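## Task

Take the cap off the marker whose cap is green, leaving the other marker's cap fully seated. Every marker and cap must finish resting on the desk, the grippers must release everything and the hands must back away, and the robot must not topple or be left leaning.

## Robot and tools

ROBOT. An omnidirectional wheeled base (strong 7 N m wheel motors) carries a column about 1.75 m high. A carriage rides up and down it (lift_m, 0 to 1 m) and holds two identical six-joint arms, left and right, each ending in a two-finger gripper. Each arm base sits near 0.57 m + lift_m above the floor, and parts of the carriage hang roughly 0.15 m lower. A hand reaches about 0.78 m from its shoulder but only about 0.38 m below its arm base. A hand is about 0.16 m long and 0.1 m wide (0.14 m opened). Parked joints 1 to 6 are 0, 0.05, 0.05, 1.45, 0, 0, and with both arms parked the robot is about 0.95 m wide and 0.7 m long.

CAMERAS. carriage_camera is fixed on the carriage, facing forward and tilted about 20 degrees down. left_wrist_camera and right_wrist_camera look out beyond each hand's fingertips. Images are 672x504. Each has a pinhole+radial calibration (K, D, and T_world_to_cam taking base-frame points into the camera frame). These carry small errors, and wrist camera poses are derived from joint readings, so at long reach they can be off by several times more.

FRAMES. Base frame: origin on the floor below the base centre, x forward, y left, z up. left_hand and right_hand are reported in it as the point between that hand's pads, with quat_wxyz rotating base axes into hand axes. The hand's z axis runs along the fingers and the fingers open along its y axis; pointing straight up with joints 1, 5 and 6 at 0 gives (1, 0, 0, 0). Hand readings can drift from truth, worse when stretched; a level hand sags 10 to 17 cm under 1 kg. The odometry frame is the base frame at scene start; base_odometry only counts wheel rotation (slip shows as travel), heading positive to the left, -3.142 to 3.142.

execute_actions. Arguments: "actions", a list holding one action or nothing (empty just reports state and images), and optional "cameras" (names from carriage_camera, left_wrist_camera, right_wrist_camera, all; omitted, null or ["all"] gives all, [] gives none). An action may contain "base", "joints", or both, which start together and may finish at different times; no action runs past 15 s.
- "base" holds exactly one relative offset, measured from where the base last reported itself: translate_m (metres, forward positive, -2 to 2), strafe_m (metres, left positive, -2 to 2) or rotate_rad (radians, counter-clockwise positive, -6.3 to 6.3).
- "joints" is one flat dictionary covering both arms and the lift, keyed by joint name, each value an absolute target. lift_m: metres, 0 to 1. For each prefix left_ and right_: joint1_rad -2.617 to 3.054 (arm swing about vertical, 0 ahead, positive left); joint2_rad 0 to 3.141 (shoulder: 0 upper arm level pointing back, 1.57 vertical, 3.14 level pointing forward); joint3_rad 0 to 3.141 (elbow: 0 folded, 3.14 straight); joint4_rad -1.57 to 1.57 (wrist pitch, positive lifts fingertips, 0 in line with forearm); joint5_rad -1.57 to 1.57 (wrist yaw, positive swings fingertips to the right, the reverse of joint 1); joint6_rad -2.094 to 2.094 (roll about the finger axis, positive clockwise viewed from the forearm); gripper_m 0 to 0.093 (pad gap in metres). Done tolerances: lift 0.004, joints 1 and 5 and 6 0.02, joint 2 0.055, joint 3 0.055, joint 4 0.04, gripper 0.004.
Any unknown key or out-of-range number rejects the call and nothing moves. A joint or base you leave out may still be driving toward an earlier target. If a result reports a stop, the remaining motion calls in that same reply are skipped.

wait: "seconds", 0 to 10; commands nothing and returns state and images. zoom_image: "camera" and "region" [x0, y0, x1, y1] in pixels of that camera's latest full image, origin top-left, at most 504 by 504. finished_scene: "scene", integer 1 to 2; ends the scene permanently once the last command has been held, and reports success. Answering with no tool call ends everything.

RESULTS. The pictures line gives the camera order of returned images. base_status and joint_status per motion: "done" (for the base, wheels turned the commanded amount, slip included; a 1 to 2 mm move may fall short yet say done); "off_target" (stopped short, maybe still pushing; normal for a gripper holding something); "contact_stop" or "time_out" (target dropped, holds where it stopped); "joint command not followed" with a cause, and "not_followed" per joint, meaning a self-collision check withheld that arm's targets (the gripper still moves; withheld targets may be retried later); "limit_stop_at_motor_heat" (heat stop, resend the target). on_its_own lists uncommanded behaviour; "held at" is a held target, not a position. motor_effort is percent of maximum, positive toward higher values, peak in brackets, with sizeable fixed bias and noise; a lift effort that keeps dropping while lowering means a hand is resting on something. drive_wheels at rest clearly above its free-move level means the base is pressing on something. ARM HIT flags a hard self-collision; MOTOR HOT warns from 75 °C; OVER-TEMPERATURE FAULT means an arm was stopped at 90 °C, or went limp at 100 °C.

CAUTIONS. The base stops on contact, but late, and may roll about 0.3 m after an arm touches something; arms are not watched while turning, and arms and grippers never stop on contact and spring forward once freed. After a blocked drive, reverse about 0.2 m (or turn back), again if still pressed. Beware driving under a table edge that the column then strikes; reversing into one can topple the robot. Tipping is likeliest with a high carriage, outstretched arms, loads, pulling, or sudden stops; no reading reports a lean, only images. Never let the arms strike or squeeze each other; to untangle, move the withheld arm clear first, then the other in a later call. Stretched arms heat quickly even empty. Grip force is about 45 to 60 N per pad. Avoid drops, slams and hard pushes, keep markers and caps on the desk, and use short motions, since less robot motion time is better.

Each tool is called after "Request:" in YAML: its name, and indented under it one key for each argument.

## Session

Request:
execute_actions:
  actions: []

Scene clock: 0.00 s.
base_odometry: x=+0.000 y=+0.000 heading=+0.000 (m, m, rad; odometry frame)
base_status: not commanded
joint_positions: lift_m=+0.300 left_joint1_rad=+0.001 left_joint2_rad=+0.053 left_joint3_rad=+0.045 left_joint4_rad=+1.452 left_joint5_rad=-0.030 left_joint6_rad=-0.028 left_gripper_m=+0.094 right_joint1_rad=+0.013 right_joint2_rad=+0.068 right_joint3_rad=+0.067 right_joint4_rad=+1.453 right_joint5_rad=+0.019 right_joint6_rad=+0.009 right_gripper_m=+0.094
joint_status: not commanded
motor_effort: lift_m=+24 drive_wheels=+5 (%)
left_hand: x=+0.3110 y=+0.3288 z=+1.3280 quat_wxyz=(+0.998, -0.016, +0.063, -0.013) (m; base frame)
right_hand: x=+0.3086 y=-0.3264 z=+1.3340 quat_wxyz=(+0.998, +0.009, +0.059, +0.010) (m; base frame)
pictures: carriage_camera, left_wrist_camera, right_wrist_camera
Images, in order (width x height): carriage_camera 672x504, left_wrist_camera 672x504, right_wrist_camera 672x504.

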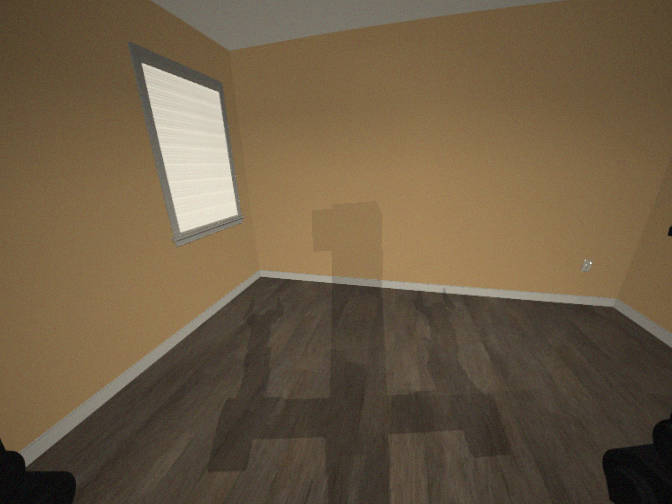

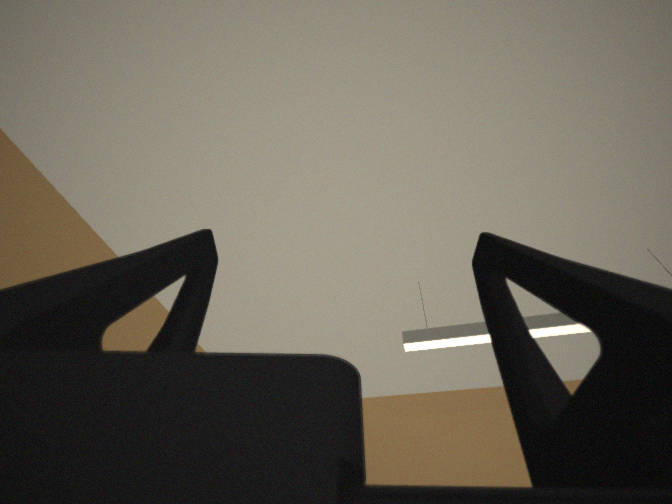

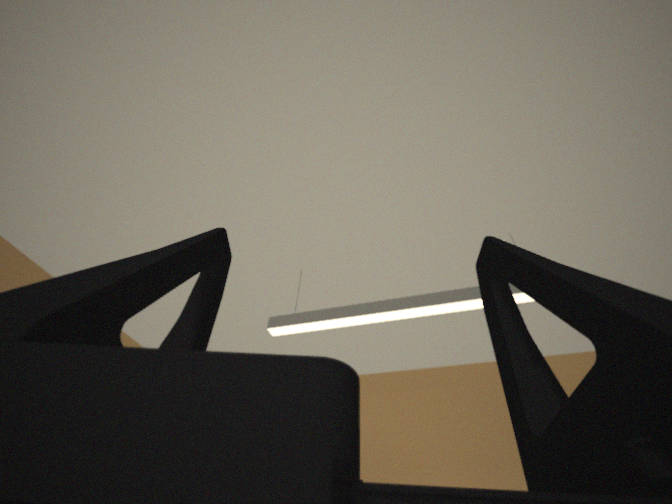

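Request:
execute_actions:
  actions:
    - {"base":{"rotate_rad":-1.6}}
  cameras: ["carriage_camera"]

Scene clock: 7.70 s.
base_odometry: x=+0.000 y=+0.000 heading=-1.600 (m, m, rad; odometry frame)
base_status: done
joint_positions: lift_m=+0.300 left_joint1_rad=+0.001 left_joint2_rad=+0.053 left_joint3_rad=+0.045 left_joint4_rad=+1.451 left_joint5_rad=-0.030 left_joint6_rad=-0.028 left_gripper_m=+0.094 right_joint1_rad=+0.013 right_joint2_rad=+0.068 right_joint3_rad=+0.067 right_joint4_rad=+1.452 right_joint5_rad=+0.019 right_joint6_rad=+0.009 right_gripper_m=+0.094
joint_status: not commanded
motor_effort: lift_m=+23(24) drive_wheels=+7(16) (%)
left_hand: x=+0.3113 y=+0.3288 z=+1.3280 quat_wxyz=(+0.998, -0.016, +0.064, -0.013) (m; base frame)
right_hand: x=+0.3088 y=-0.3264 z=+1.3340 quat_wxyz=(+0.998, +0.009, +0.059, +0.010) (m; base frame)
pictures: carriage_camera
Images, in order (width x height): carriage_camera 672x504.

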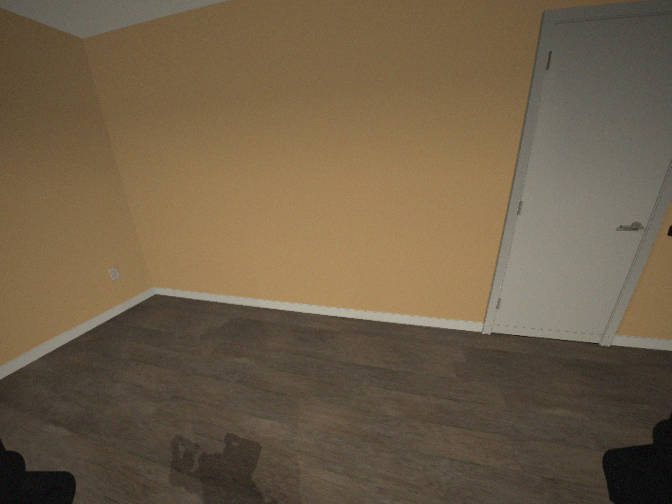

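Request:
execute_actions:
  actions:
    - {"base":{"rotate_rad":-1.6}}
  cameras: ["carriage_camera"]

Scene clock: 14.23 s.
base_odometry: x=+0.000 y=+0.000 heading=+3.084 (m, m, rad; odometry frame)
base_status: done
joint_positions: lift_m=+0.300 left_joint1_rad=+0.001 left_joint2_rad=+0.053 left_joint3_rad=+0.045 left_joint4_rad=+1.450 left_joint5_rad=-0.030 left_joint6_rad=-0.028 left_gripper_m=+0.094 right_joint1_rad=+0.013 right_joint2_rad=+0.068 right_joint3_rad=+0.067 right_joint4_rad=+1.452 right_joint5_rad=+0.019 right_joint6_rad=+0.009 right_gripper_m=+0.094
joint_status: not commanded
motor_effort: lift_m=+25(25) drive_wheels=+6(16) (%)
left_hand: x=+0.3114 y=+0.3288 z=+1.3280 quat_wxyz=(+0.998, -0.016, +0.064, -0.013) (m; base frame)
right_hand: x=+0.3089 y=-0.3265 z=+1.3340 quat_wxyz=(+0.998, +0.010, +0.059, +0.010) (m; base frame)
pictures: carriage_camera
Images, in order (width x height): carriage_camera 672x504.

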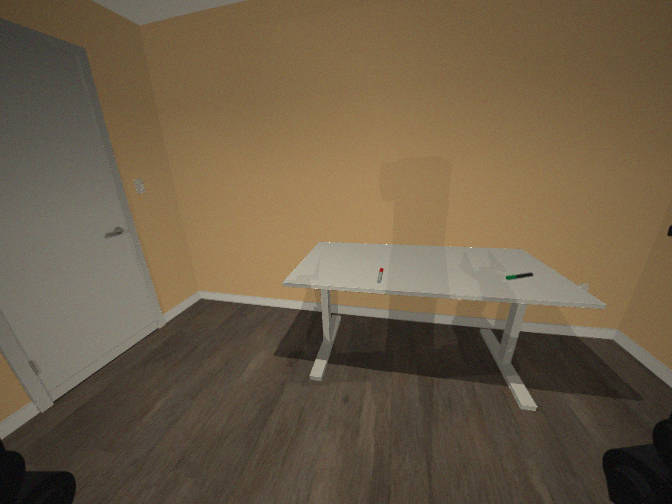

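Request:
execute_actions:
  actions:
    - {"base":{"rotate_rad":-0.22},"joints":{"lift_m":0.55,"left_joint1_rad":-0.4,"left_joint2_rad":1.7,"left_joint3_rad":1.2,"left_joint4_rad":-1.07,"left_joint6_rad":1.2,"right_joint1_rad":0.4,"right_joint2_rad":1.7,"right_joint3_rad":1.2,"right_joint4_rad":-1.07,"right_joint6_rad":-1.2}}
  cameras: []

Request:
execute_actions:
  actions:
    - {"base":{"strafe_m":-0.69}}
  cameras: []

Request:
execute_actions:
  actions:
    - {"base":{"translate_m":0.8}}

Scene clock: 54.13 s.
base_odometry: x=+0.000 y=+0.000 heading=+2.864 (m, m, rad; odometry frame)
base_status: done
joint_positions: lift_m=+0.550 left_joint1_rad=-0.391 left_joint2_rad=+1.699 left_joint3_rad=+1.181 left_joint4_rad=-1.067 left_joint5_rad=-0.031 left_joint6_rad=+1.193 left_gripper_m=+0.094 right_joint1_rad=+0.392 right_joint2_rad=+1.703 right_joint3_rad=+1.186 right_joint4_rad=-1.069 right_joint5_rad=+0.019 right_joint6_rad=-1.195 right_gripper_m=+0.094
joint_status: all done
motor_effort: lift_m=+26(33) drive_wheels=+8(15) (%)
left_hand: x=+0.5506 y=+0.2169 z=+1.2090 quat_wxyz=(-0.013, +0.712, +0.702, +0.011) (m; base frame)
right_hand: x=+0.5507 y=-0.2143 z=+1.2093 quat_wxyz=(-0.011, -0.713, +0.701, -0.006) (m; base frame)
pictures: none
No camera images: the call's "cameras" was empty. Leave "cameras" out to get every camera's image.

Scene clock: 57.90 s.
base_odometry: x=+0.190 y=+0.663 heading=+2.863 (m, m, rad; odometry frame)
base_status: done
joint_positions: lift_m=+0.550 left_joint1_rad=-0.393 left_joint2_rad=+1.699 left_joint3_rad=+1.181 left_joint4_rad=-1.068 left_joint5_rad=-0.031 left_joint6_rad=+1.193 left_gripper_m=+0.094 right_joint1_rad=+0.392 right_joint2_rad=+1.703 right_joint3_rad=+1.186 right_joint4_rad=-1.069 right_joint5_rad=+0.019 right_joint6_rad=-1.195 right_gripper_m=+0.094
joint_status: not commanded
motor_effort: lift_m=+27(26) drive_wheels=+9(21) (%)
left_hand: x=+0.5502 y=+0.2165 z=+1.2090 quat_wxyz=(-0.013, +0.712, +0.702, +0.011) (m; base frame)
right_hand: x=+0.5506 y=-0.2144 z=+1.2093 quat_wxyz=(-0.011, -0.713, +0.701, -0.006) (m; base frame)
pictures: none
No camera images: the call's "cameras" was empty. Leave "cameras" out to get every camera's image.

Scene clock: 61.77 s.
base_odometry: x=-0.579 y=+0.884 heading=+2.863 (m, m, rad; odometry frame)
base_status: done
joint_positions: lift_m=+0.550 left_joint1_rad=-0.393 left_joint2_rad=+1.699 left_joint3_rad=+1.181 left_joint4_rad=-1.069 left_joint5_rad=-0.031 left_joint6_rad=+1.193 left_gripper_m=+0.094 right_joint1_rad=+0.393 right_joint2_rad=+1.703 right_joint3_rad=+1.186 right_joint4_rad=-1.070 right_joint5_rad=+0.019 right_joint6_rad=-1.195 right_gripper_m=+0.094
joint_status: not commanded
motor_effort: lift_m=+29(24) drive_wheels=-5(19) (%)
left_hand: x=+0.5501 y=+0.2165 z=+1.2090 quat_wxyz=(-0.013, +0.712, +0.702, +0.011) (m; base frame)
right_hand: x=+0.5503 y=-0.2144 z=+1.2093 quat_wxyz=(-0.011, -0.713, +0.701, -0.006) (m; base frame)
pictures: carriage_camera, left_wrist_camera, right_wrist_camera
camera_calibration (this result's frames):
carriage_camera: T_world_to_cam=[[-0.0232466, -0.999422, -0.0247857, 0.0479001], [-0.332761, 0.031114, -0.942498, 1.52954], [0.942724, -0.0136622, -0.333292, 0.349991], [0, 0, 0, 1]] pos_world=[0.180138, 0.00506417, 1.55942]
left_wrist_camera: T_world_to_cam=[[-0.999816, 0.00865899, -0.0170899, 0.572161], [-0.00347417, 0.795299, 0.606207, -0.893416], [0.0188407, 0.606155, -0.795123, 0.942319], [0, 0, 0, 1]] pos_world=[0.551198, 0.134387, 1.30063]
right_wrist_camera: T_world_to_cam=[[0.998813, 0.0279644, -0.0398701, -0.488926], [0.0465595, -0.788361, 0.613449, -0.929713], [-0.0142773, -0.614577, -0.788728, 0.948913], [0, 0, 0, 1]] pos_world=[0.545181, -0.136097, 1.29927]
Images, in order (width x height): carriage_camera 672x504, left_wrist_camera 672x504, right_wrist_camera 672x504.

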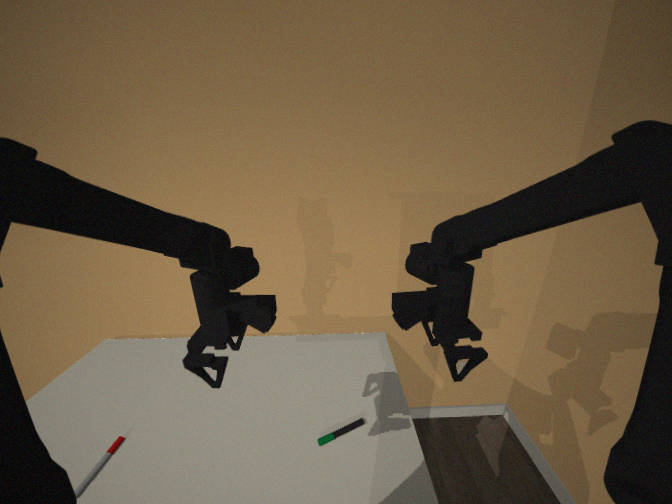

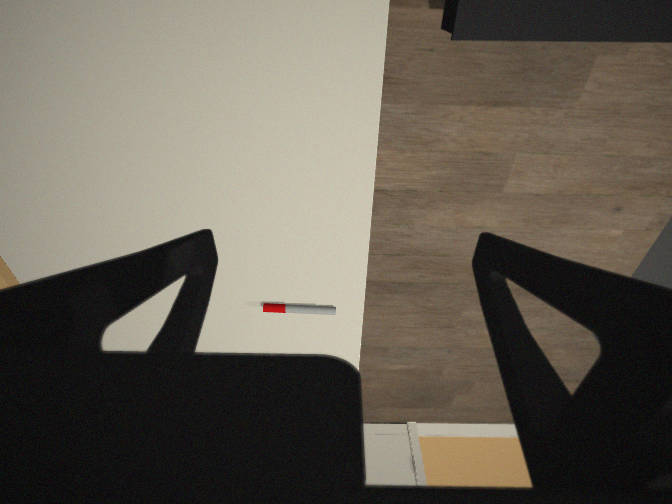

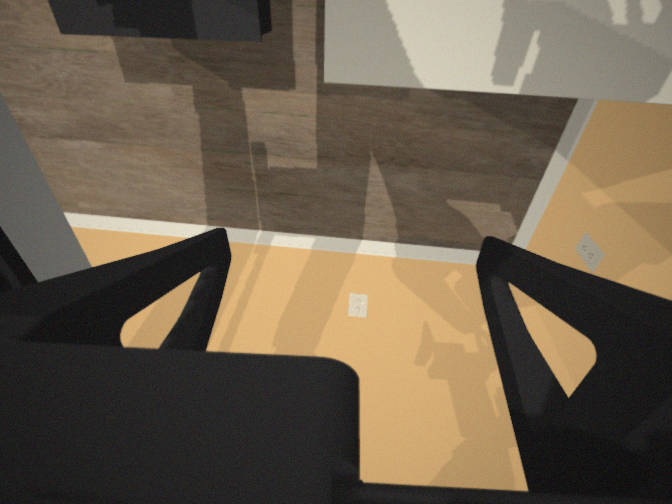

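Request:
execute_actions:
  actions:
    - {"base":{"rotate_rad":0.40},"joints":{"lift_m":0.5,"left_joint1_rad":-0.42,"left_joint2_rad":2.81,"left_joint3_rad":1.815,"left_joint4_rad":-0.385,"left_joint5_rad":0.35,"left_joint6_rad":-2.0,"right_joint1_rad":0.42,"right_joint2_rad":2.81,"right_joint3_rad":1.815,"right_joint4_rad":-0.385,"right_joint5_rad":-0.35,"right_joint6_rad":2.0}}
  cameras: []

Request:
execute_actions:
  actions:
    - {"base":{"strafe_m":-0.29}}

Scene clock: 104.43 s.
base_odometry: x=-0.579 y=+0.884 heading=-3.021 (m, m, rad; odometry frame)
base_status: done
joint_positions: lift_m=+0.500 left_joint1_rad=-0.416 left_joint2_rad=+2.817 left_joint3_rad=+1.800 left_joint4_rad=-0.391 left_joint5_rad=+0.349 left_joint6_rad=-1.994 left_gripper_m=+0.094 right_joint1_rad=+0.420 right_joint2_rad=+2.827 right_joint3_rad=+1.809 right_joint4_rad=-0.388 right_joint5_rad=-0.345 right_joint6_rad=+1.995 right_gripper_m=+0.094
joint_status: all done
motor_effort: lift_m=+25(25) drive_wheels=+11(18) (%)
left_hand: x=+0.7011 y=+0.0723 z=+0.8875 quat_wxyz=(-0.133, -0.686, +0.702, -0.137) (m; base frame)
right_hand: x=+0.7009 y=-0.0709 z=+0.8842 quat_wxyz=(-0.131, +0.686, +0.703, +0.136) (m; base frame)
pictures: none
No camera images: the call's "cameras" was empty. Leave "cameras" out to get every camera's image.

Scene clock: 106.87 s.
base_odometry: x=-0.615 y=+1.172 heading=-3.020 (m, m, rad; odometry frame)
base_status: done
joint_positions: lift_m=+0.500 left_joint1_rad=-0.418 left_joint2_rad=+2.817 left_joint3_rad=+1.800 left_joint4_rad=-0.388 left_joint5_rad=+0.349 left_joint6_rad=-1.994 left_gripper_m=+0.094 right_joint1_rad=+0.419 right_joint2_rad=+2.827 right_joint3_rad=+1.809 right_joint4_rad=-0.388 right_joint5_rad=-0.347 right_joint6_rad=+1.995 right_gripper_m=+0.094
joint_status: not commanded
motor_effort: lift_m=+24(23) drive_wheels=-6(19) (%)
left_hand: x=+0.7013 y=+0.0712 z=+0.8877 quat_wxyz=(-0.133, -0.685, +0.702, -0.138) (m; base frame)
right_hand: x=+0.7011 y=-0.0712 z=+0.8843 quat_wxyz=(-0.132, +0.686, +0.702, +0.136) (m; base frame)
pictures: carriage_camera, left_wrist_camera, right_wrist_camera
camera_calibration (this result's frames):
carriage_camera: T_world_to_cam=[[-0.0232466, -0.999422, -0.0247857, 0.0466636], [-0.332761, 0.031114, -0.942498, 1.48252], [0.942724, -0.0136622, -0.333292, 0.333364], [0, 0, 0, 1]] pos_world=[0.180138, 0.00506417, 1.50953]
left_wrist_camera: T_world_to_cam=[[0.999685, -0.0233971, -0.00907699, -0.687968], [-0.0049427, -0.538163, 0.842826, -0.69659], [-0.0246046, -0.842516, -0.538109, 0.67752], [0, 0, 0, 1]] pos_world=[0.700978, 0.179846, 0.945439]
right_wrist_camera: T_world_to_cam=[[-0.998794, -0.0206993, -0.0445095, 0.744654], [-0.0487578, 0.523216, 0.850804, -0.674145], [0.00567707, 0.851949, -0.523595, 0.638738], [0, 0, 0, 1]] pos_world=[0.70726, -0.176035, 0.941149]
Images, in order (width x height): carriage_camera 672x504, left_wrist_camera 672x504, right_wrist_camera 672x504.

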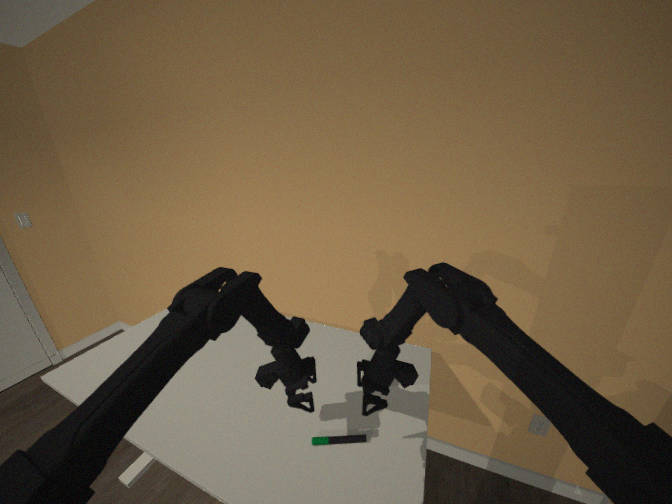

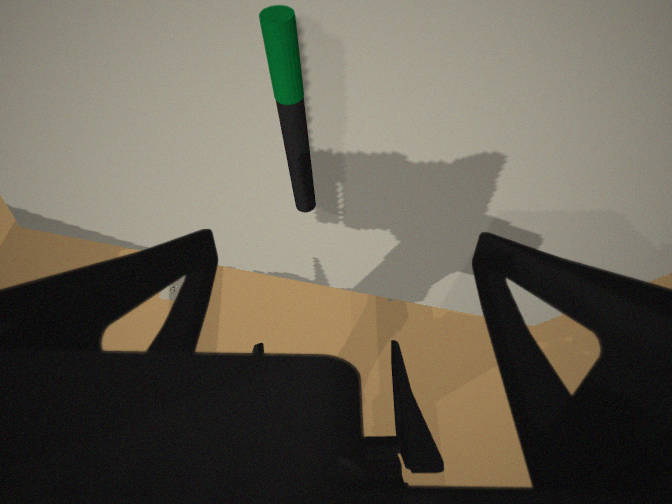

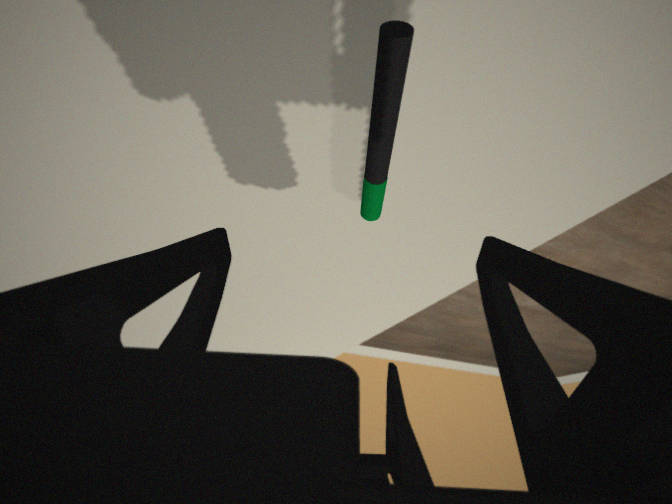

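Request:
execute_actions:
  actions:
    - {"base":{"translate_m":-0.034},"joints":{"lift_m":0.39,"left_joint1_rad":-0.44,"left_joint6_rad":-2.02,"right_joint1_rad":0.475,"right_joint2_rad":2.87,"right_joint3_rad":1.955,"right_joint4_rad":-0.465,"right_joint6_rad":2.055}}

Scene clock: 125.30 s.
base_odometry: x=-0.581 y=+1.176 heading=-3.020 (m, m, rad; odometry frame)
base_status: done
joint_positions: lift_m=+0.390 left_joint1_rad=-0.432 left_joint2_rad=+2.809 left_joint3_rad=+1.800 left_joint4_rad=-0.386 left_joint5_rad=+0.349 left_joint6_rad=-2.013 left_gripper_m=+0.094 right_joint1_rad=+0.477 right_joint2_rad=+2.883 right_joint3_rad=+1.945 right_joint4_rad=-0.467 right_joint5_rad=-0.348 right_joint6_rad=+2.051 right_gripper_m=+0.094
joint_status: all done
motor_effort: lift_m=+27(23) drive_wheels=+7(13) (%)
left_hand: x=+0.7004 y=+0.0638 z=+0.7815 quat_wxyz=(-0.133, -0.686, +0.701, -0.141) (m; base frame)
right_hand: x=+0.7019 y=-0.0386 z=+0.7754 quat_wxyz=(-0.140, +0.685, +0.703, +0.130) (m; base frame)
pictures: carriage_camera, left_wrist_camera, right_wrist_camera
camera_calibration (this result's frames):
carriage_camera: T_world_to_cam=[[-0.0232466, -0.999422, -0.0247857, 0.0439363], [-0.332761, 0.031114, -0.942498, 1.37881], [0.942724, -0.0136622, -0.333292, 0.29669], [0, 0, 0, 1]] pos_world=[0.180138, 0.00506417, 1.3995]
left_wrist_camera: T_world_to_cam=[[0.999781, -0.0195652, -0.00745321, -0.689732], [-0.00416285, -0.534644, 0.845067, -0.61359], [-0.0205187, -0.844851, -0.534608, 0.608691], [0, 0, 0, 1]] pos_world=[0.699516, 0.172706, 0.838795]
right_wrist_camera: T_world_to_cam=[[-0.999306, -0.0275042, -0.0251379, 0.726402], [-0.0358014, 0.521747, 0.852349, -0.608877], [-0.0103275, 0.852657, -0.52237, 0.564193], [0, 0, 0, 1]] pos_world=[0.709925, -0.143404, 0.831953]
Images, in order (width x height): carriage_camera 672x504, left_wrist_camera 672x504, right_wrist_camera 672x504.

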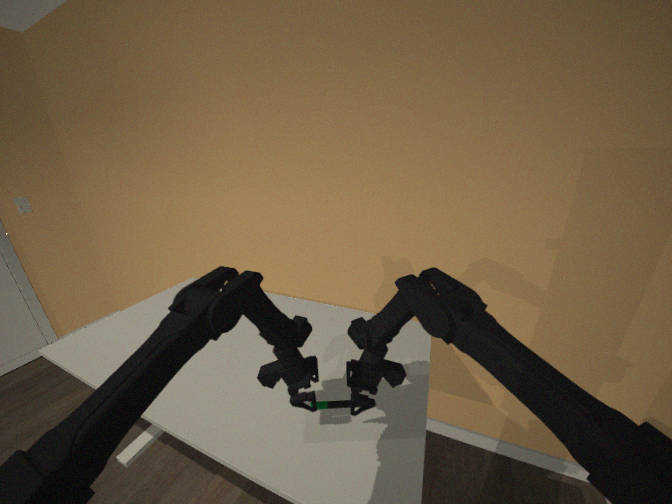

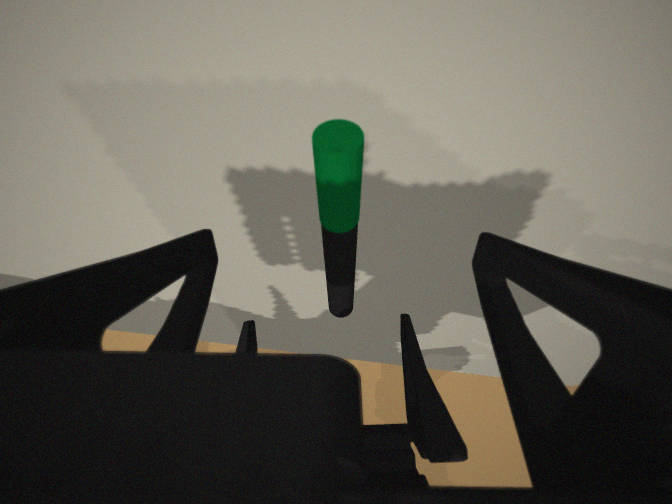

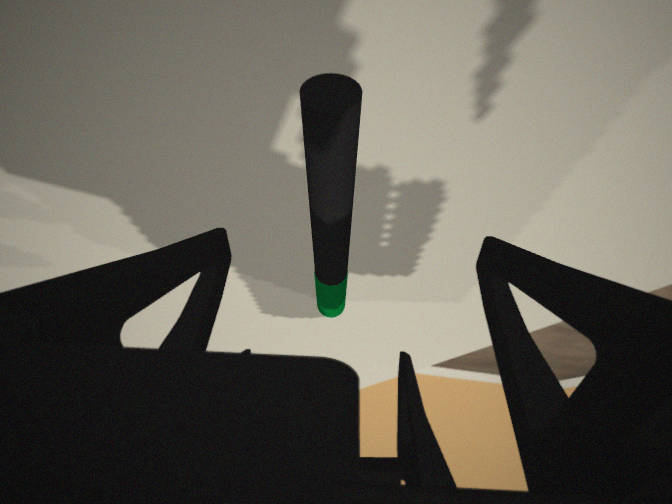

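Request:
execute_actions:
  actions:
    - {"joints":{"lift_m":0.364,"right_joint2_rad":2.89,"right_joint3_rad":2.025,"right_joint4_rad":-0.515,"left_gripper_m":0.06,"right_gripper_m":0.06}}

Scene clock: 139.33 s.
base_odometry: x=-0.581 y=+1.176 heading=-3.020 (m, m, rad; odometry frame)
base_status: not commanded
joint_positions: lift_m=+0.364 left_joint1_rad=-0.432 left_joint2_rad=+2.810 left_joint3_rad=+1.800 left_joint4_rad=-0.384 left_joint5_rad=+0.349 left_joint6_rad=-2.013 left_gripper_m=+0.060 right_joint1_rad=+0.477 right_joint2_rad=+2.887 right_joint3_rad=+2.009 right_joint4_rad=-0.511 right_joint5_rad=-0.348 right_joint6_rad=+2.051 right_gripper_m=+0.060
joint_status: all done
motor_effort: lift_m=+25(24) drive_wheels=+5(6) (%)
left_hand: x=+0.7003 y=+0.0638 z=+0.7550 quat_wxyz=(-0.133, -0.686, +0.701, -0.141) (m; base frame)
right_hand: x=+0.7137 y=-0.0325 z=+0.7609 quat_wxyz=(-0.137, +0.683, +0.704, +0.137) (m; base frame)
pictures: carriage_camera, left_wrist_camera, right_wrist_camera
camera_calibration (this result's frames):
carriage_camera: T_world_to_cam=[[-0.0232466, -0.999422, -0.0247857, 0.0432922], [-0.332761, 0.031114, -0.942498, 1.35432], [0.942724, -0.0136622, -0.333292, 0.288029], [0, 0, 0, 1]] pos_world=[0.180138, 0.00506417, 1.37351]
left_wrist_camera: T_world_to_cam=[[0.999783, -0.0195663, -0.0071038, -0.690182], [-0.00445556, -0.534509, 0.845151, -0.59109], [-0.0203336, -0.844937, -0.53448, 0.594327], [0, 0, 0, 1]] pos_world=[0.699484, 0.172721, 0.812314]
right_wrist_camera: T_world_to_cam=[[-0.998858, -0.0272731, -0.0392169, 0.748359], [-0.0476666, 0.515615, 0.855493, -0.593423], [-0.00311112, 0.856386, -0.516327, 0.54195], [0, 0, 0, 1]] pos_world=[0.720904, -0.13773, 0.816841]
Images, in order (width x height): carriage_camera 672x504, left_wrist_camera 672x504, right_wrist_camera 672x504.

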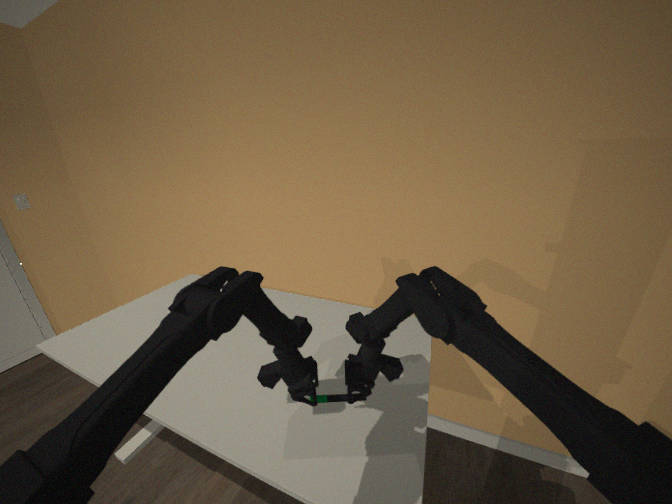

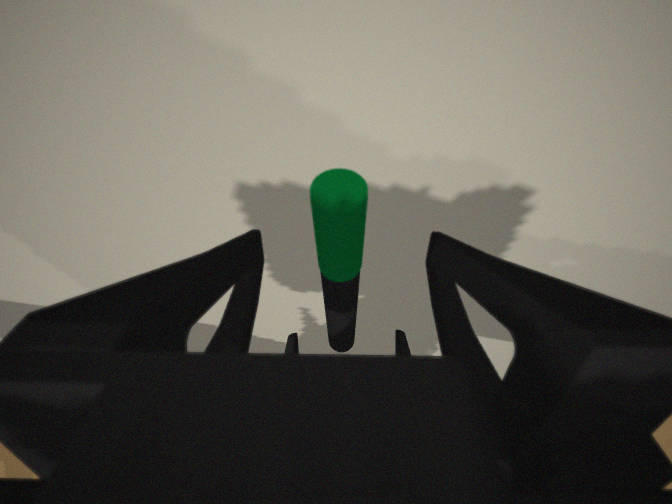

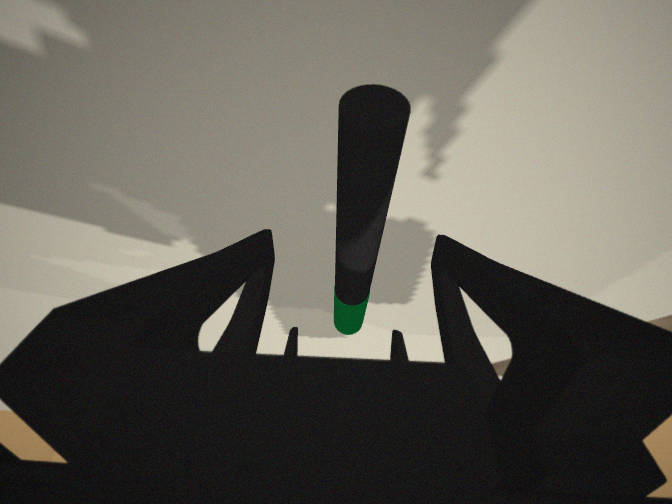

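Request:
execute_actions:
  actions:
    - {"joints":{"lift_m":0.350,"right_joint2_rad":2.905,"left_gripper_m":0.045,"right_gripper_m":0.045}}
  cameras: ["left_wrist_camera","right_wrist_camera"]

Scene clock: 146.33 s.
base_odometry: x=-0.581 y=+1.176 heading=-3.020 (m, m, rad; odometry frame)
base_status: not commanded
joint_positions: lift_m=+0.350 left_joint1_rad=-0.432 left_joint2_rad=+2.811 left_joint3_rad=+1.800 left_joint4_rad=-0.383 left_joint5_rad=+0.349 left_joint6_rad=-2.013 left_gripper_m=+0.045 right_joint1_rad=+0.475 right_joint2_rad=+2.897 right_joint3_rad=+2.016 right_joint4_rad=-0.512 right_joint5_rad=-0.350 right_joint6_rad=+2.051 right_gripper_m=+0.045
joint_status: all done
motor_effort: lift_m=+26(24) drive_wheels=+0(8) (%)
left_hand: x=+0.7003 y=+0.0638 z=+0.7407 quat_wxyz=(-0.133, -0.686, +0.701, -0.141) (m; base frame)
right_hand: x=+0.7138 y=-0.0334 z=+0.7441 quat_wxyz=(-0.139, +0.684, +0.703, +0.136) (m; base frame)
pictures: left_wrist_camera, right_wrist_camera
camera_calibration (this result's frames):
left_wrist_camera: T_world_to_cam=[[0.999783, -0.0195663, -0.0071038, -0.690221], [-0.00445556, -0.534509, 0.845151, -0.579003], [-0.0203336, -0.844937, -0.53448, 0.586715], [0, 0, 0, 1]] pos_world=[0.699421, 0.17275, 0.798029]
right_wrist_camera: T_world_to_cam=[[-0.999048, -0.0253731, -0.0354923, 0.745194], [-0.0434938, 0.515184, 0.855975, -0.581899], [-0.00343367, 0.856704, -0.515797, 0.533845], [0, 0, 0, 1]] pos_world=[0.721009, -0.138653, 0.799895]
Images, in order (width x height): left_wrist_camera 672x504, right_wrist_camera 672x504.

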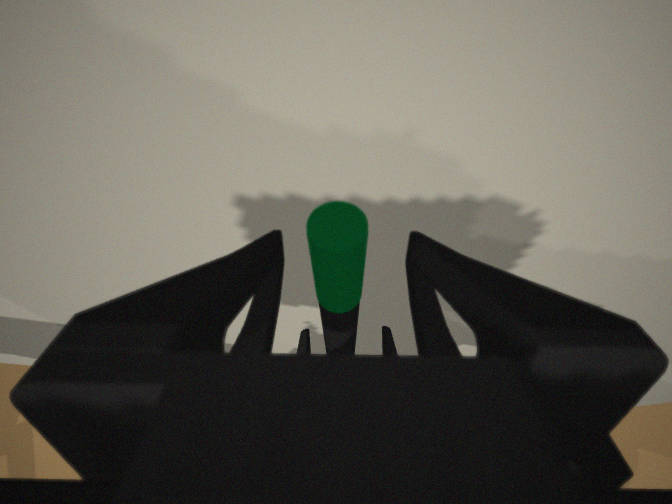

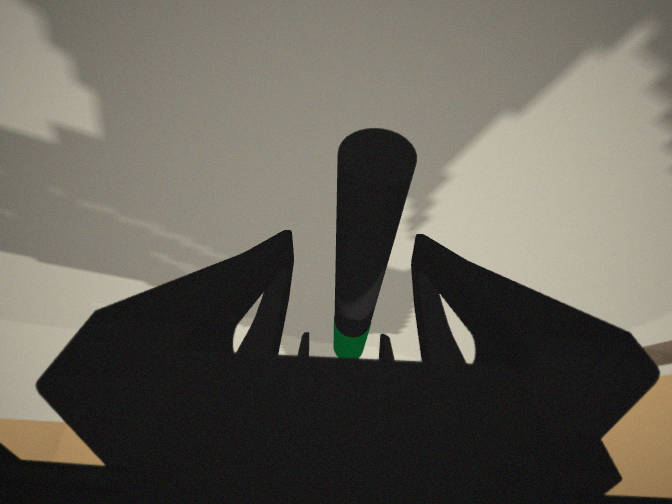

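Request:
execute_actions:
  actions:
    - {"joints":{"lift_m":0.339}}
  cameras: ["left_wrist_camera","right_wrist_camera"]

Request:
execute_actions:
  actions:
    - {"joints":{"left_gripper_m":0.0,"right_gripper_m":0.0}}

Scene clock: 152.87 s.
base_odometry: x=-0.581 y=+1.176 heading=-3.020 (m, m, rad; odometry frame)
base_status: not commanded
joint_positions: lift_m=+0.339 left_joint1_rad=-0.432 left_joint2_rad=+2.799 left_joint3_rad=+1.800 left_joint4_rad=-0.383 left_joint5_rad=+0.355 left_joint6_rad=-2.014 left_gripper_m=+0.045 right_joint1_rad=+0.474 right_joint2_rad=+2.883 right_joint3_rad=+2.022 right_joint4_rad=-0.523 right_joint5_rad=-0.360 right_joint6_rad=+2.051 right_gripper_m=+0.045
joint_status: all done
motor_effort: lift_m=+19(26) drive_wheels=+4(1) (%)
left_hand: x=+0.7036 y=+0.0618 z=+0.7361 quat_wxyz=(-0.133, -0.685, +0.701, -0.147) (m; base frame)
right_hand: x=+0.7167 y=-0.0307 z=+0.7417 quat_wxyz=(-0.142, +0.683, +0.702, +0.142) (m; base frame)
pictures: left_wrist_camera, right_wrist_camera
camera_calibration (this result's frames):
left_wrist_camera: T_world_to_cam=[[0.999816, -0.019099, 0.00167854, -0.700128], [-0.011478, -0.526129, 0.850327, -0.575588], [-0.0153573, -0.85019, -0.526252, 0.573345], [0, 0, 0, 1]] pos_world=[0.702198, 0.171247, 0.792337]
right_wrist_camera: T_world_to_cam=[[-0.998919, -0.0255637, -0.0388215, 0.7505], [-0.0464172, 0.504408, 0.862217, -0.583973], [-0.00245958, 0.863087, -0.505049, 0.521899], [0, 0, 0, 1]] pos_world=[0.723866, -0.136698, 0.796232]
Images, in order (width x height): left_wrist_camera 672x504, right_wrist_camera 672x504.

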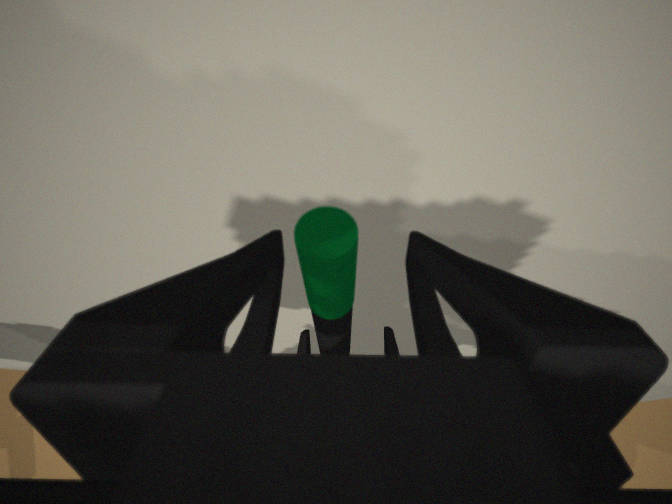

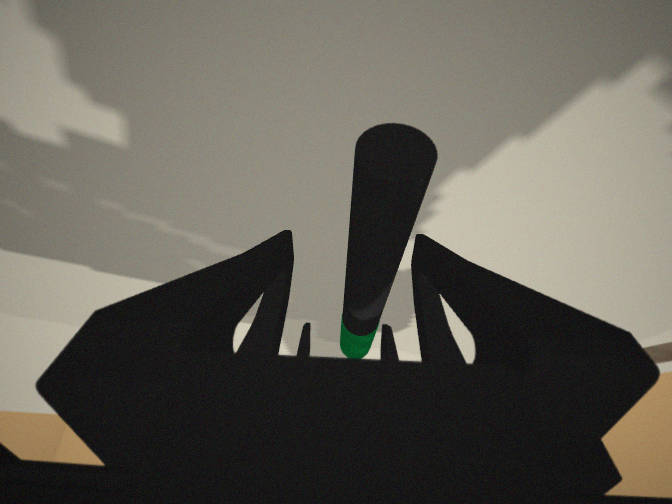

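Scene clock: 153.47 s.
base_odometry: x=-0.581 y=+1.176 heading=-3.020 (m, m, rad; odometry frame)
base_status: not commanded
joint_positions: lift_m=+0.339 left_joint1_rad=-0.432 left_joint2_rad=+2.799 left_joint3_rad=+1.800 left_joint4_rad=-0.381 left_joint5_rad=+0.357 left_joint6_rad=-2.017 left_gripper_m=+0.018 right_joint1_rad=+0.474 right_joint2_rad=+2.883 right_joint3_rad=+2.022 right_joint4_rad=-0.507 right_joint5_rad=-0.359 right_joint6_rad=+2.050 right_gripper_m=+0.017
joint_status: left_gripper_m off_target (ended at +0.018, target +0.000); right_gripper_m off_target (ended at +0.017, target +0.000)
motor_effort: lift_m=+21(20) drive_wheels=+0(3) (%)
left_hand: x=+0.7039 y=+0.0612 z=+0.7363 quat_wxyz=(-0.134, -0.686, +0.700, -0.149) (m; base frame)
right_hand: x=+0.7200 y=-0.0293 z=+0.7423 quat_wxyz=(-0.139, +0.682, +0.703, +0.149) (m; base frame)
pictures: carriage_camera, left_wrist_camera, right_wrist_camera
camera_calibration (this result's frames):
carriage_camera: T_world_to_cam=[[-0.0232466, -0.999422, -0.0247857, 0.0426791], [-0.332761, 0.031114, -0.942498, 1.331], [0.942724, -0.0136622, -0.333292, 0.279785], [0, 0, 0, 1]] pos_world=[0.180138, 0.00506417, 1.34877]
left_wrist_camera: T_world_to_cam=[[0.999846, -0.0174203, 0.0019781, -0.700785], [-0.0108075, -0.523566, 0.851917, -0.577804], [-0.013805, -0.851807, -0.523673, 0.570077], [0, 0, 0, 1]] pos_world=[0.702303, 0.170869, 0.792161]
right_wrist_camera: T_world_to_cam=[[-0.998242, -0.0254094, -0.0535397, 0.764303], [-0.0590722, 0.499106, 0.864525, -0.577811], [0.00475489, 0.866168, -0.49973, 0.511855], [0, 0, 0, 1]] pos_world=[0.726393, -0.135543, 0.796242]
Images, in order (width x height): carriage_camera 672x504, left_wrist_camera 672x504, right_wrist_camera 672x504.

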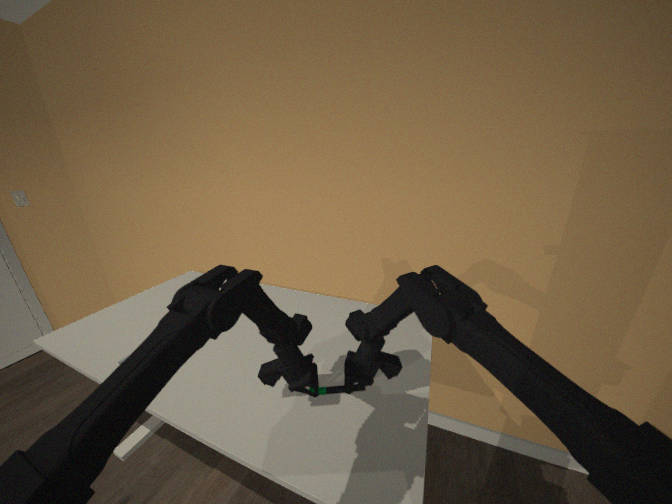

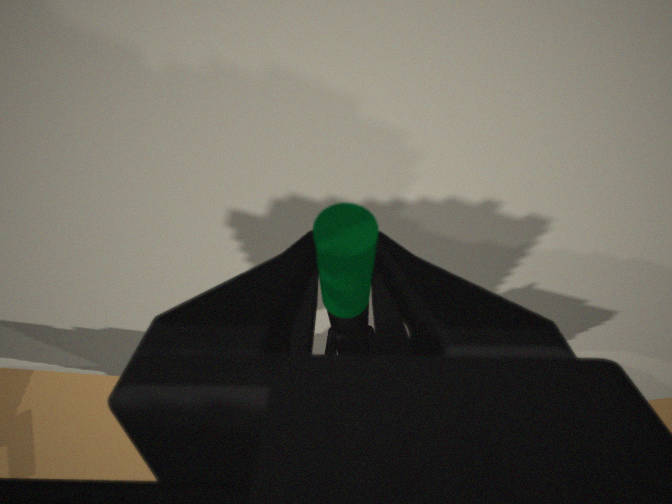

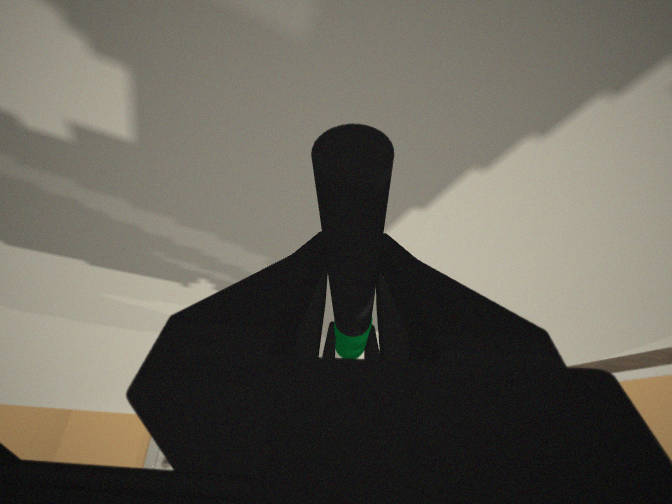

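Gripped both. Lift slightly and pull.

Request:
execute_actions:
  actions:
    - {"joints":{"lift_m":0.352,"left_joint1_rad":-0.39,"left_joint6_rad":-1.97,"left_joint5_rad":0.32,"right_joint1_rad":0.425,"right_joint6_rad":2.005,"right_joint5_rad":-0.32}}

Scene clock: 161.03 s.
base_odometry: x=-0.581 y=+1.176 heading=-3.020 (m, m, rad; odometry frame)
base_status: not commanded
joint_positions: lift_m=+0.352 left_joint1_rad=-0.392 left_joint2_rad=+2.802 left_joint3_rad=+1.800 left_joint4_rad=-0.383 left_joint5_rad=+0.325 left_joint6_rad=-1.975 left_gripper_m=+0.018 right_joint1_rad=+0.421 right_joint2_rad=+2.898 right_joint3_rad=+2.022 right_joint4_rad=-0.510 right_joint5_rad=-0.325 right_joint6_rad=+2.009 right_gripper_m=+0.017
joint_status: all done
motor_effort: lift_m=+22(28) drive_wheels=+1(7) (%)
left_hand: x=+0.7149 y=+0.0838 z=+0.7454 quat_wxyz=(-0.114, -0.688, +0.701, -0.146) (m; base frame)
right_hand: x=+0.7325 y=-0.0600 z=+0.7451 quat_wxyz=(-0.119, +0.690, +0.699, +0.141) (m; base frame)
pictures: carriage_camera, left_wrist_camera, right_wrist_camera
camera_calibration (this result's frames):
carriage_camera: T_world_to_cam=[[-0.0232466, -0.999422, -0.0247857, 0.0429954], [-0.332761, 0.031114, -0.942498, 1.34303], [0.942724, -0.0136622, -0.333292, 0.284038], [0, 0, 0, 1]] pos_world=[0.180138, 0.00506417, 1.36154]
left_wrist_camera: T_world_to_cam=[[0.999629, -0.0106336, 0.0250563, -0.729043], [-0.026769, -0.550821, 0.834194, -0.546714], [0.00493109, -0.834555, -0.550902, 0.599622], [0, 0, 0, 1]] pos_world=[0.711181, 0.191523, 0.804666]
right_wrist_camera: T_world_to_cam=[[-0.997764, -0.00639342, -0.0665273, 0.786585], [-0.0596903, 0.533009, 0.844001, -0.546448], [0.0300636, 0.846085, -0.532199, 0.544269], [0, 0, 0, 1]] pos_world=[0.735846, -0.164207, 0.803191]
Images, in order (width x height): carriage_camera 672x504, left_wrist_camera 672x504, right_wrist_camera 672x504.

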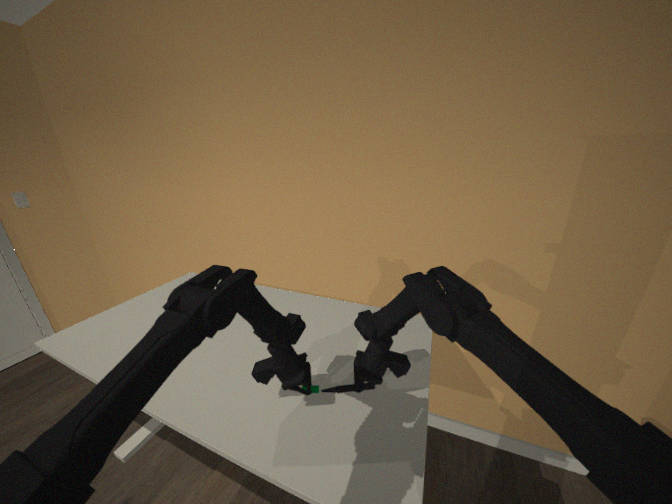

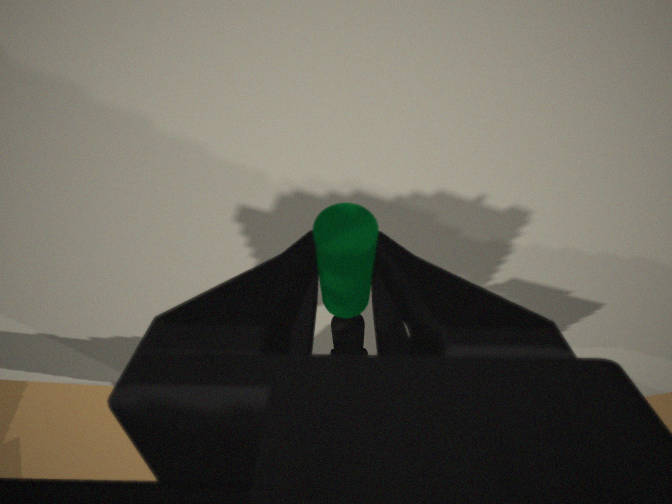

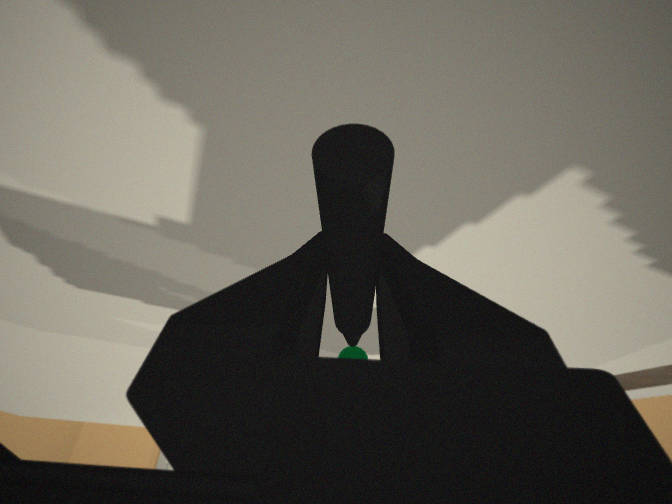

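Off. Separate a bit more, lower, release.

Request:
execute_actions:
  actions:
    - {"joints":{"lift_m":0.343,"left_joint1_rad":-0.33,"left_joint6_rad":-1.91}}
  cameras: []

Request:
execute_actions:
  actions:
    - {"joints":{"left_gripper_m":0.05,"right_gripper_m":0.05}}
  cameras: []

Request:
execute_actions:
  actions:
    - {"joints":{"lift_m":0.45}}
  cameras: []

Request:
execute_actions:
  actions:
    - {"base":{"translate_m":-0.3},"joints":{"left_joint1_rad":0,"left_joint2_rad":0.05,"left_joint3_rad":0.05,"left_joint4_rad":1.45,"left_joint5_rad":0,"left_joint6_rad":0,"right_joint1_rad":0,"right_joint2_rad":0.05,"right_joint3_rad":0.05,"right_joint4_rad":1.45,"right_joint5_rad":0,"right_joint6_rad":0}}
  cameras: ["carriage_camera"]

Scene clock: 173.53 s.
base_odometry: x=-0.581 y=+1.176 heading=-3.020 (m, m, rad; odometry frame)
base_status: not commanded
joint_positions: lift_m=+0.343 left_joint1_rad=-0.328 left_joint2_rad=+2.803 left_joint3_rad=+1.800 left_joint4_rad=-0.380 left_joint5_rad=+0.333 left_joint6_rad=-1.917 left_gripper_m=+0.018 right_joint1_rad=+0.419 right_joint2_rad=+2.889 right_joint3_rad=+2.022 right_joint4_rad=-0.509 right_joint5_rad=-0.339 right_joint6_rad=+2.009 right_gripper_m=+0.017
joint_status: all done
motor_effort: lift_m=+22(24) drive_wheels=+2(1) (%)
left_hand: x=+0.7292 y=+0.1108 z=+0.7367 quat_wxyz=(-0.108, -0.690, +0.699, -0.155) (m; base frame)
right_hand: x=+0.7346 y=-0.0574 z=+0.7418 quat_wxyz=(-0.124, +0.689, +0.699, +0.148) (m; base frame)
pictures: none
No camera images: the call's "cameras" was empty. Leave "cameras" out to get every camera's image.

Scene clock: 174.13 s.
base_odometry: x=-0.581 y=+1.176 heading=-3.020 (m, m, rad; odometry frame)
base_status: not commanded
joint_positions: lift_m=+0.343 left_joint1_rad=-0.328 left_joint2_rad=+2.802 left_joint3_rad=+1.800 left_joint4_rad=-0.366 left_joint5_rad=+0.332 left_joint6_rad=-1.917 left_gripper_m=+0.050 right_joint1_rad=+0.419 right_joint2_rad=+2.889 right_joint3_rad=+2.022 right_joint4_rad=-0.492 right_joint5_rad=-0.337 right_joint6_rad=+2.009 right_gripper_m=+0.050
joint_status: all done
motor_effort: lift_m=+23(22) drive_wheels=+0(1) (%)
left_hand: x=+0.7326 y=+0.1098 z=+0.7377 quat_wxyz=(-0.105, -0.688, +0.700, -0.161) (m; base frame)
right_hand: x=+0.7384 y=-0.0561 z=+0.7424 quat_wxyz=(-0.120, +0.687, +0.699, +0.156) (m; base frame)
pictures: none
No camera images: the call's "cameras" was empty. Leave "cameras" out to get every camera's image.

Scene clock: 175.10 s.
base_odometry: x=-0.581 y=+1.176 heading=-3.020 (m, m, rad; odometry frame)
base_status: not commanded
joint_positions: lift_m=+0.450 left_joint1_rad=-0.328 left_joint2_rad=+2.802 left_joint3_rad=+1.800 left_joint4_rad=-0.381 left_joint5_rad=+0.326 left_joint6_rad=-1.917 left_gripper_m=+0.050 right_joint1_rad=+0.419 right_joint2_rad=+2.911 right_joint3_rad=+2.022 right_joint4_rad=-0.514 right_joint5_rad=-0.326 right_joint6_rad=+2.009 right_gripper_m=+0.050
joint_status: all done
motor_effort: lift_m=+26(30) drive_wheels=+1(0) (%)
left_hand: x=+0.7296 y=+0.1118 z=+0.8435 quat_wxyz=(-0.106, -0.690, +0.699, -0.153) (m; base frame)
right_hand: x=+0.7283 y=-0.0626 z=+0.8368 quat_wxyz=(-0.122, +0.692, +0.698, +0.134) (m; base frame)
pictures: none
No camera images: the call's "cameras" was empty. Leave "cameras" out to get every camera's image.

Scene clock: 177.67 s.
base_odometry: x=-0.283 y=+1.213 heading=-3.020 (m, m, rad; odometry frame)
base_status: done
joint_positions: lift_m=+0.450 left_joint1_rad=+0.006 left_joint2_rad=+0.060 left_joint3_rad=+0.078 left_joint4_rad=+1.455 left_joint5_rad=-0.003 left_joint6_rad=-0.006 left_gripper_m=+0.050 right_joint1_rad=-0.002 right_joint2_rad=+0.061 right_joint3_rad=+0.060 right_joint4_rad=+1.456 right_joint5_rad=+0.003 right_joint6_rad=+0.005 right_gripper_m=+0.050
joint_status: all done
motor_effort: lift_m=+23(26) drive_wheels=+1(14) (%)
left_hand: x=+0.3025 y=+0.3242 z=+1.4872 quat_wxyz=(+0.999, -0.002, +0.049, +0.000) (m; base frame)
right_hand: x=+0.3083 y=-0.3241 z=+1.4824 quat_wxyz=(+0.998, +0.001, +0.058, +0.001) (m; base frame)
pictures: carriage_camera
camera_calibration (this result's frames):
carriage_camera: T_world_to_cam=[[-0.0232466, -0.999422, -0.0247857, 0.0454236], [-0.332761, 0.031114, -0.942498, 1.43536], [0.942724, -0.0136622, -0.333292, 0.31669], [0, 0, 0, 1]] pos_world=[0.180138, 0.00506417, 1.4595]
Images, in order (width x height): carriage_camera 672x504.

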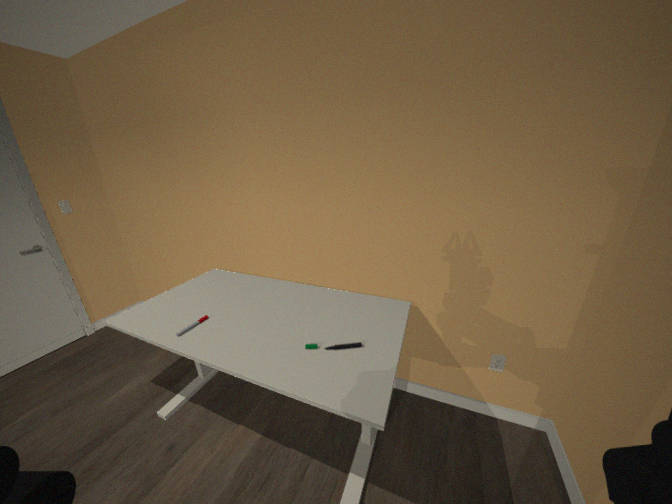

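Request:
finished_scene:
  scene: 1

The scene is finished: the task was done.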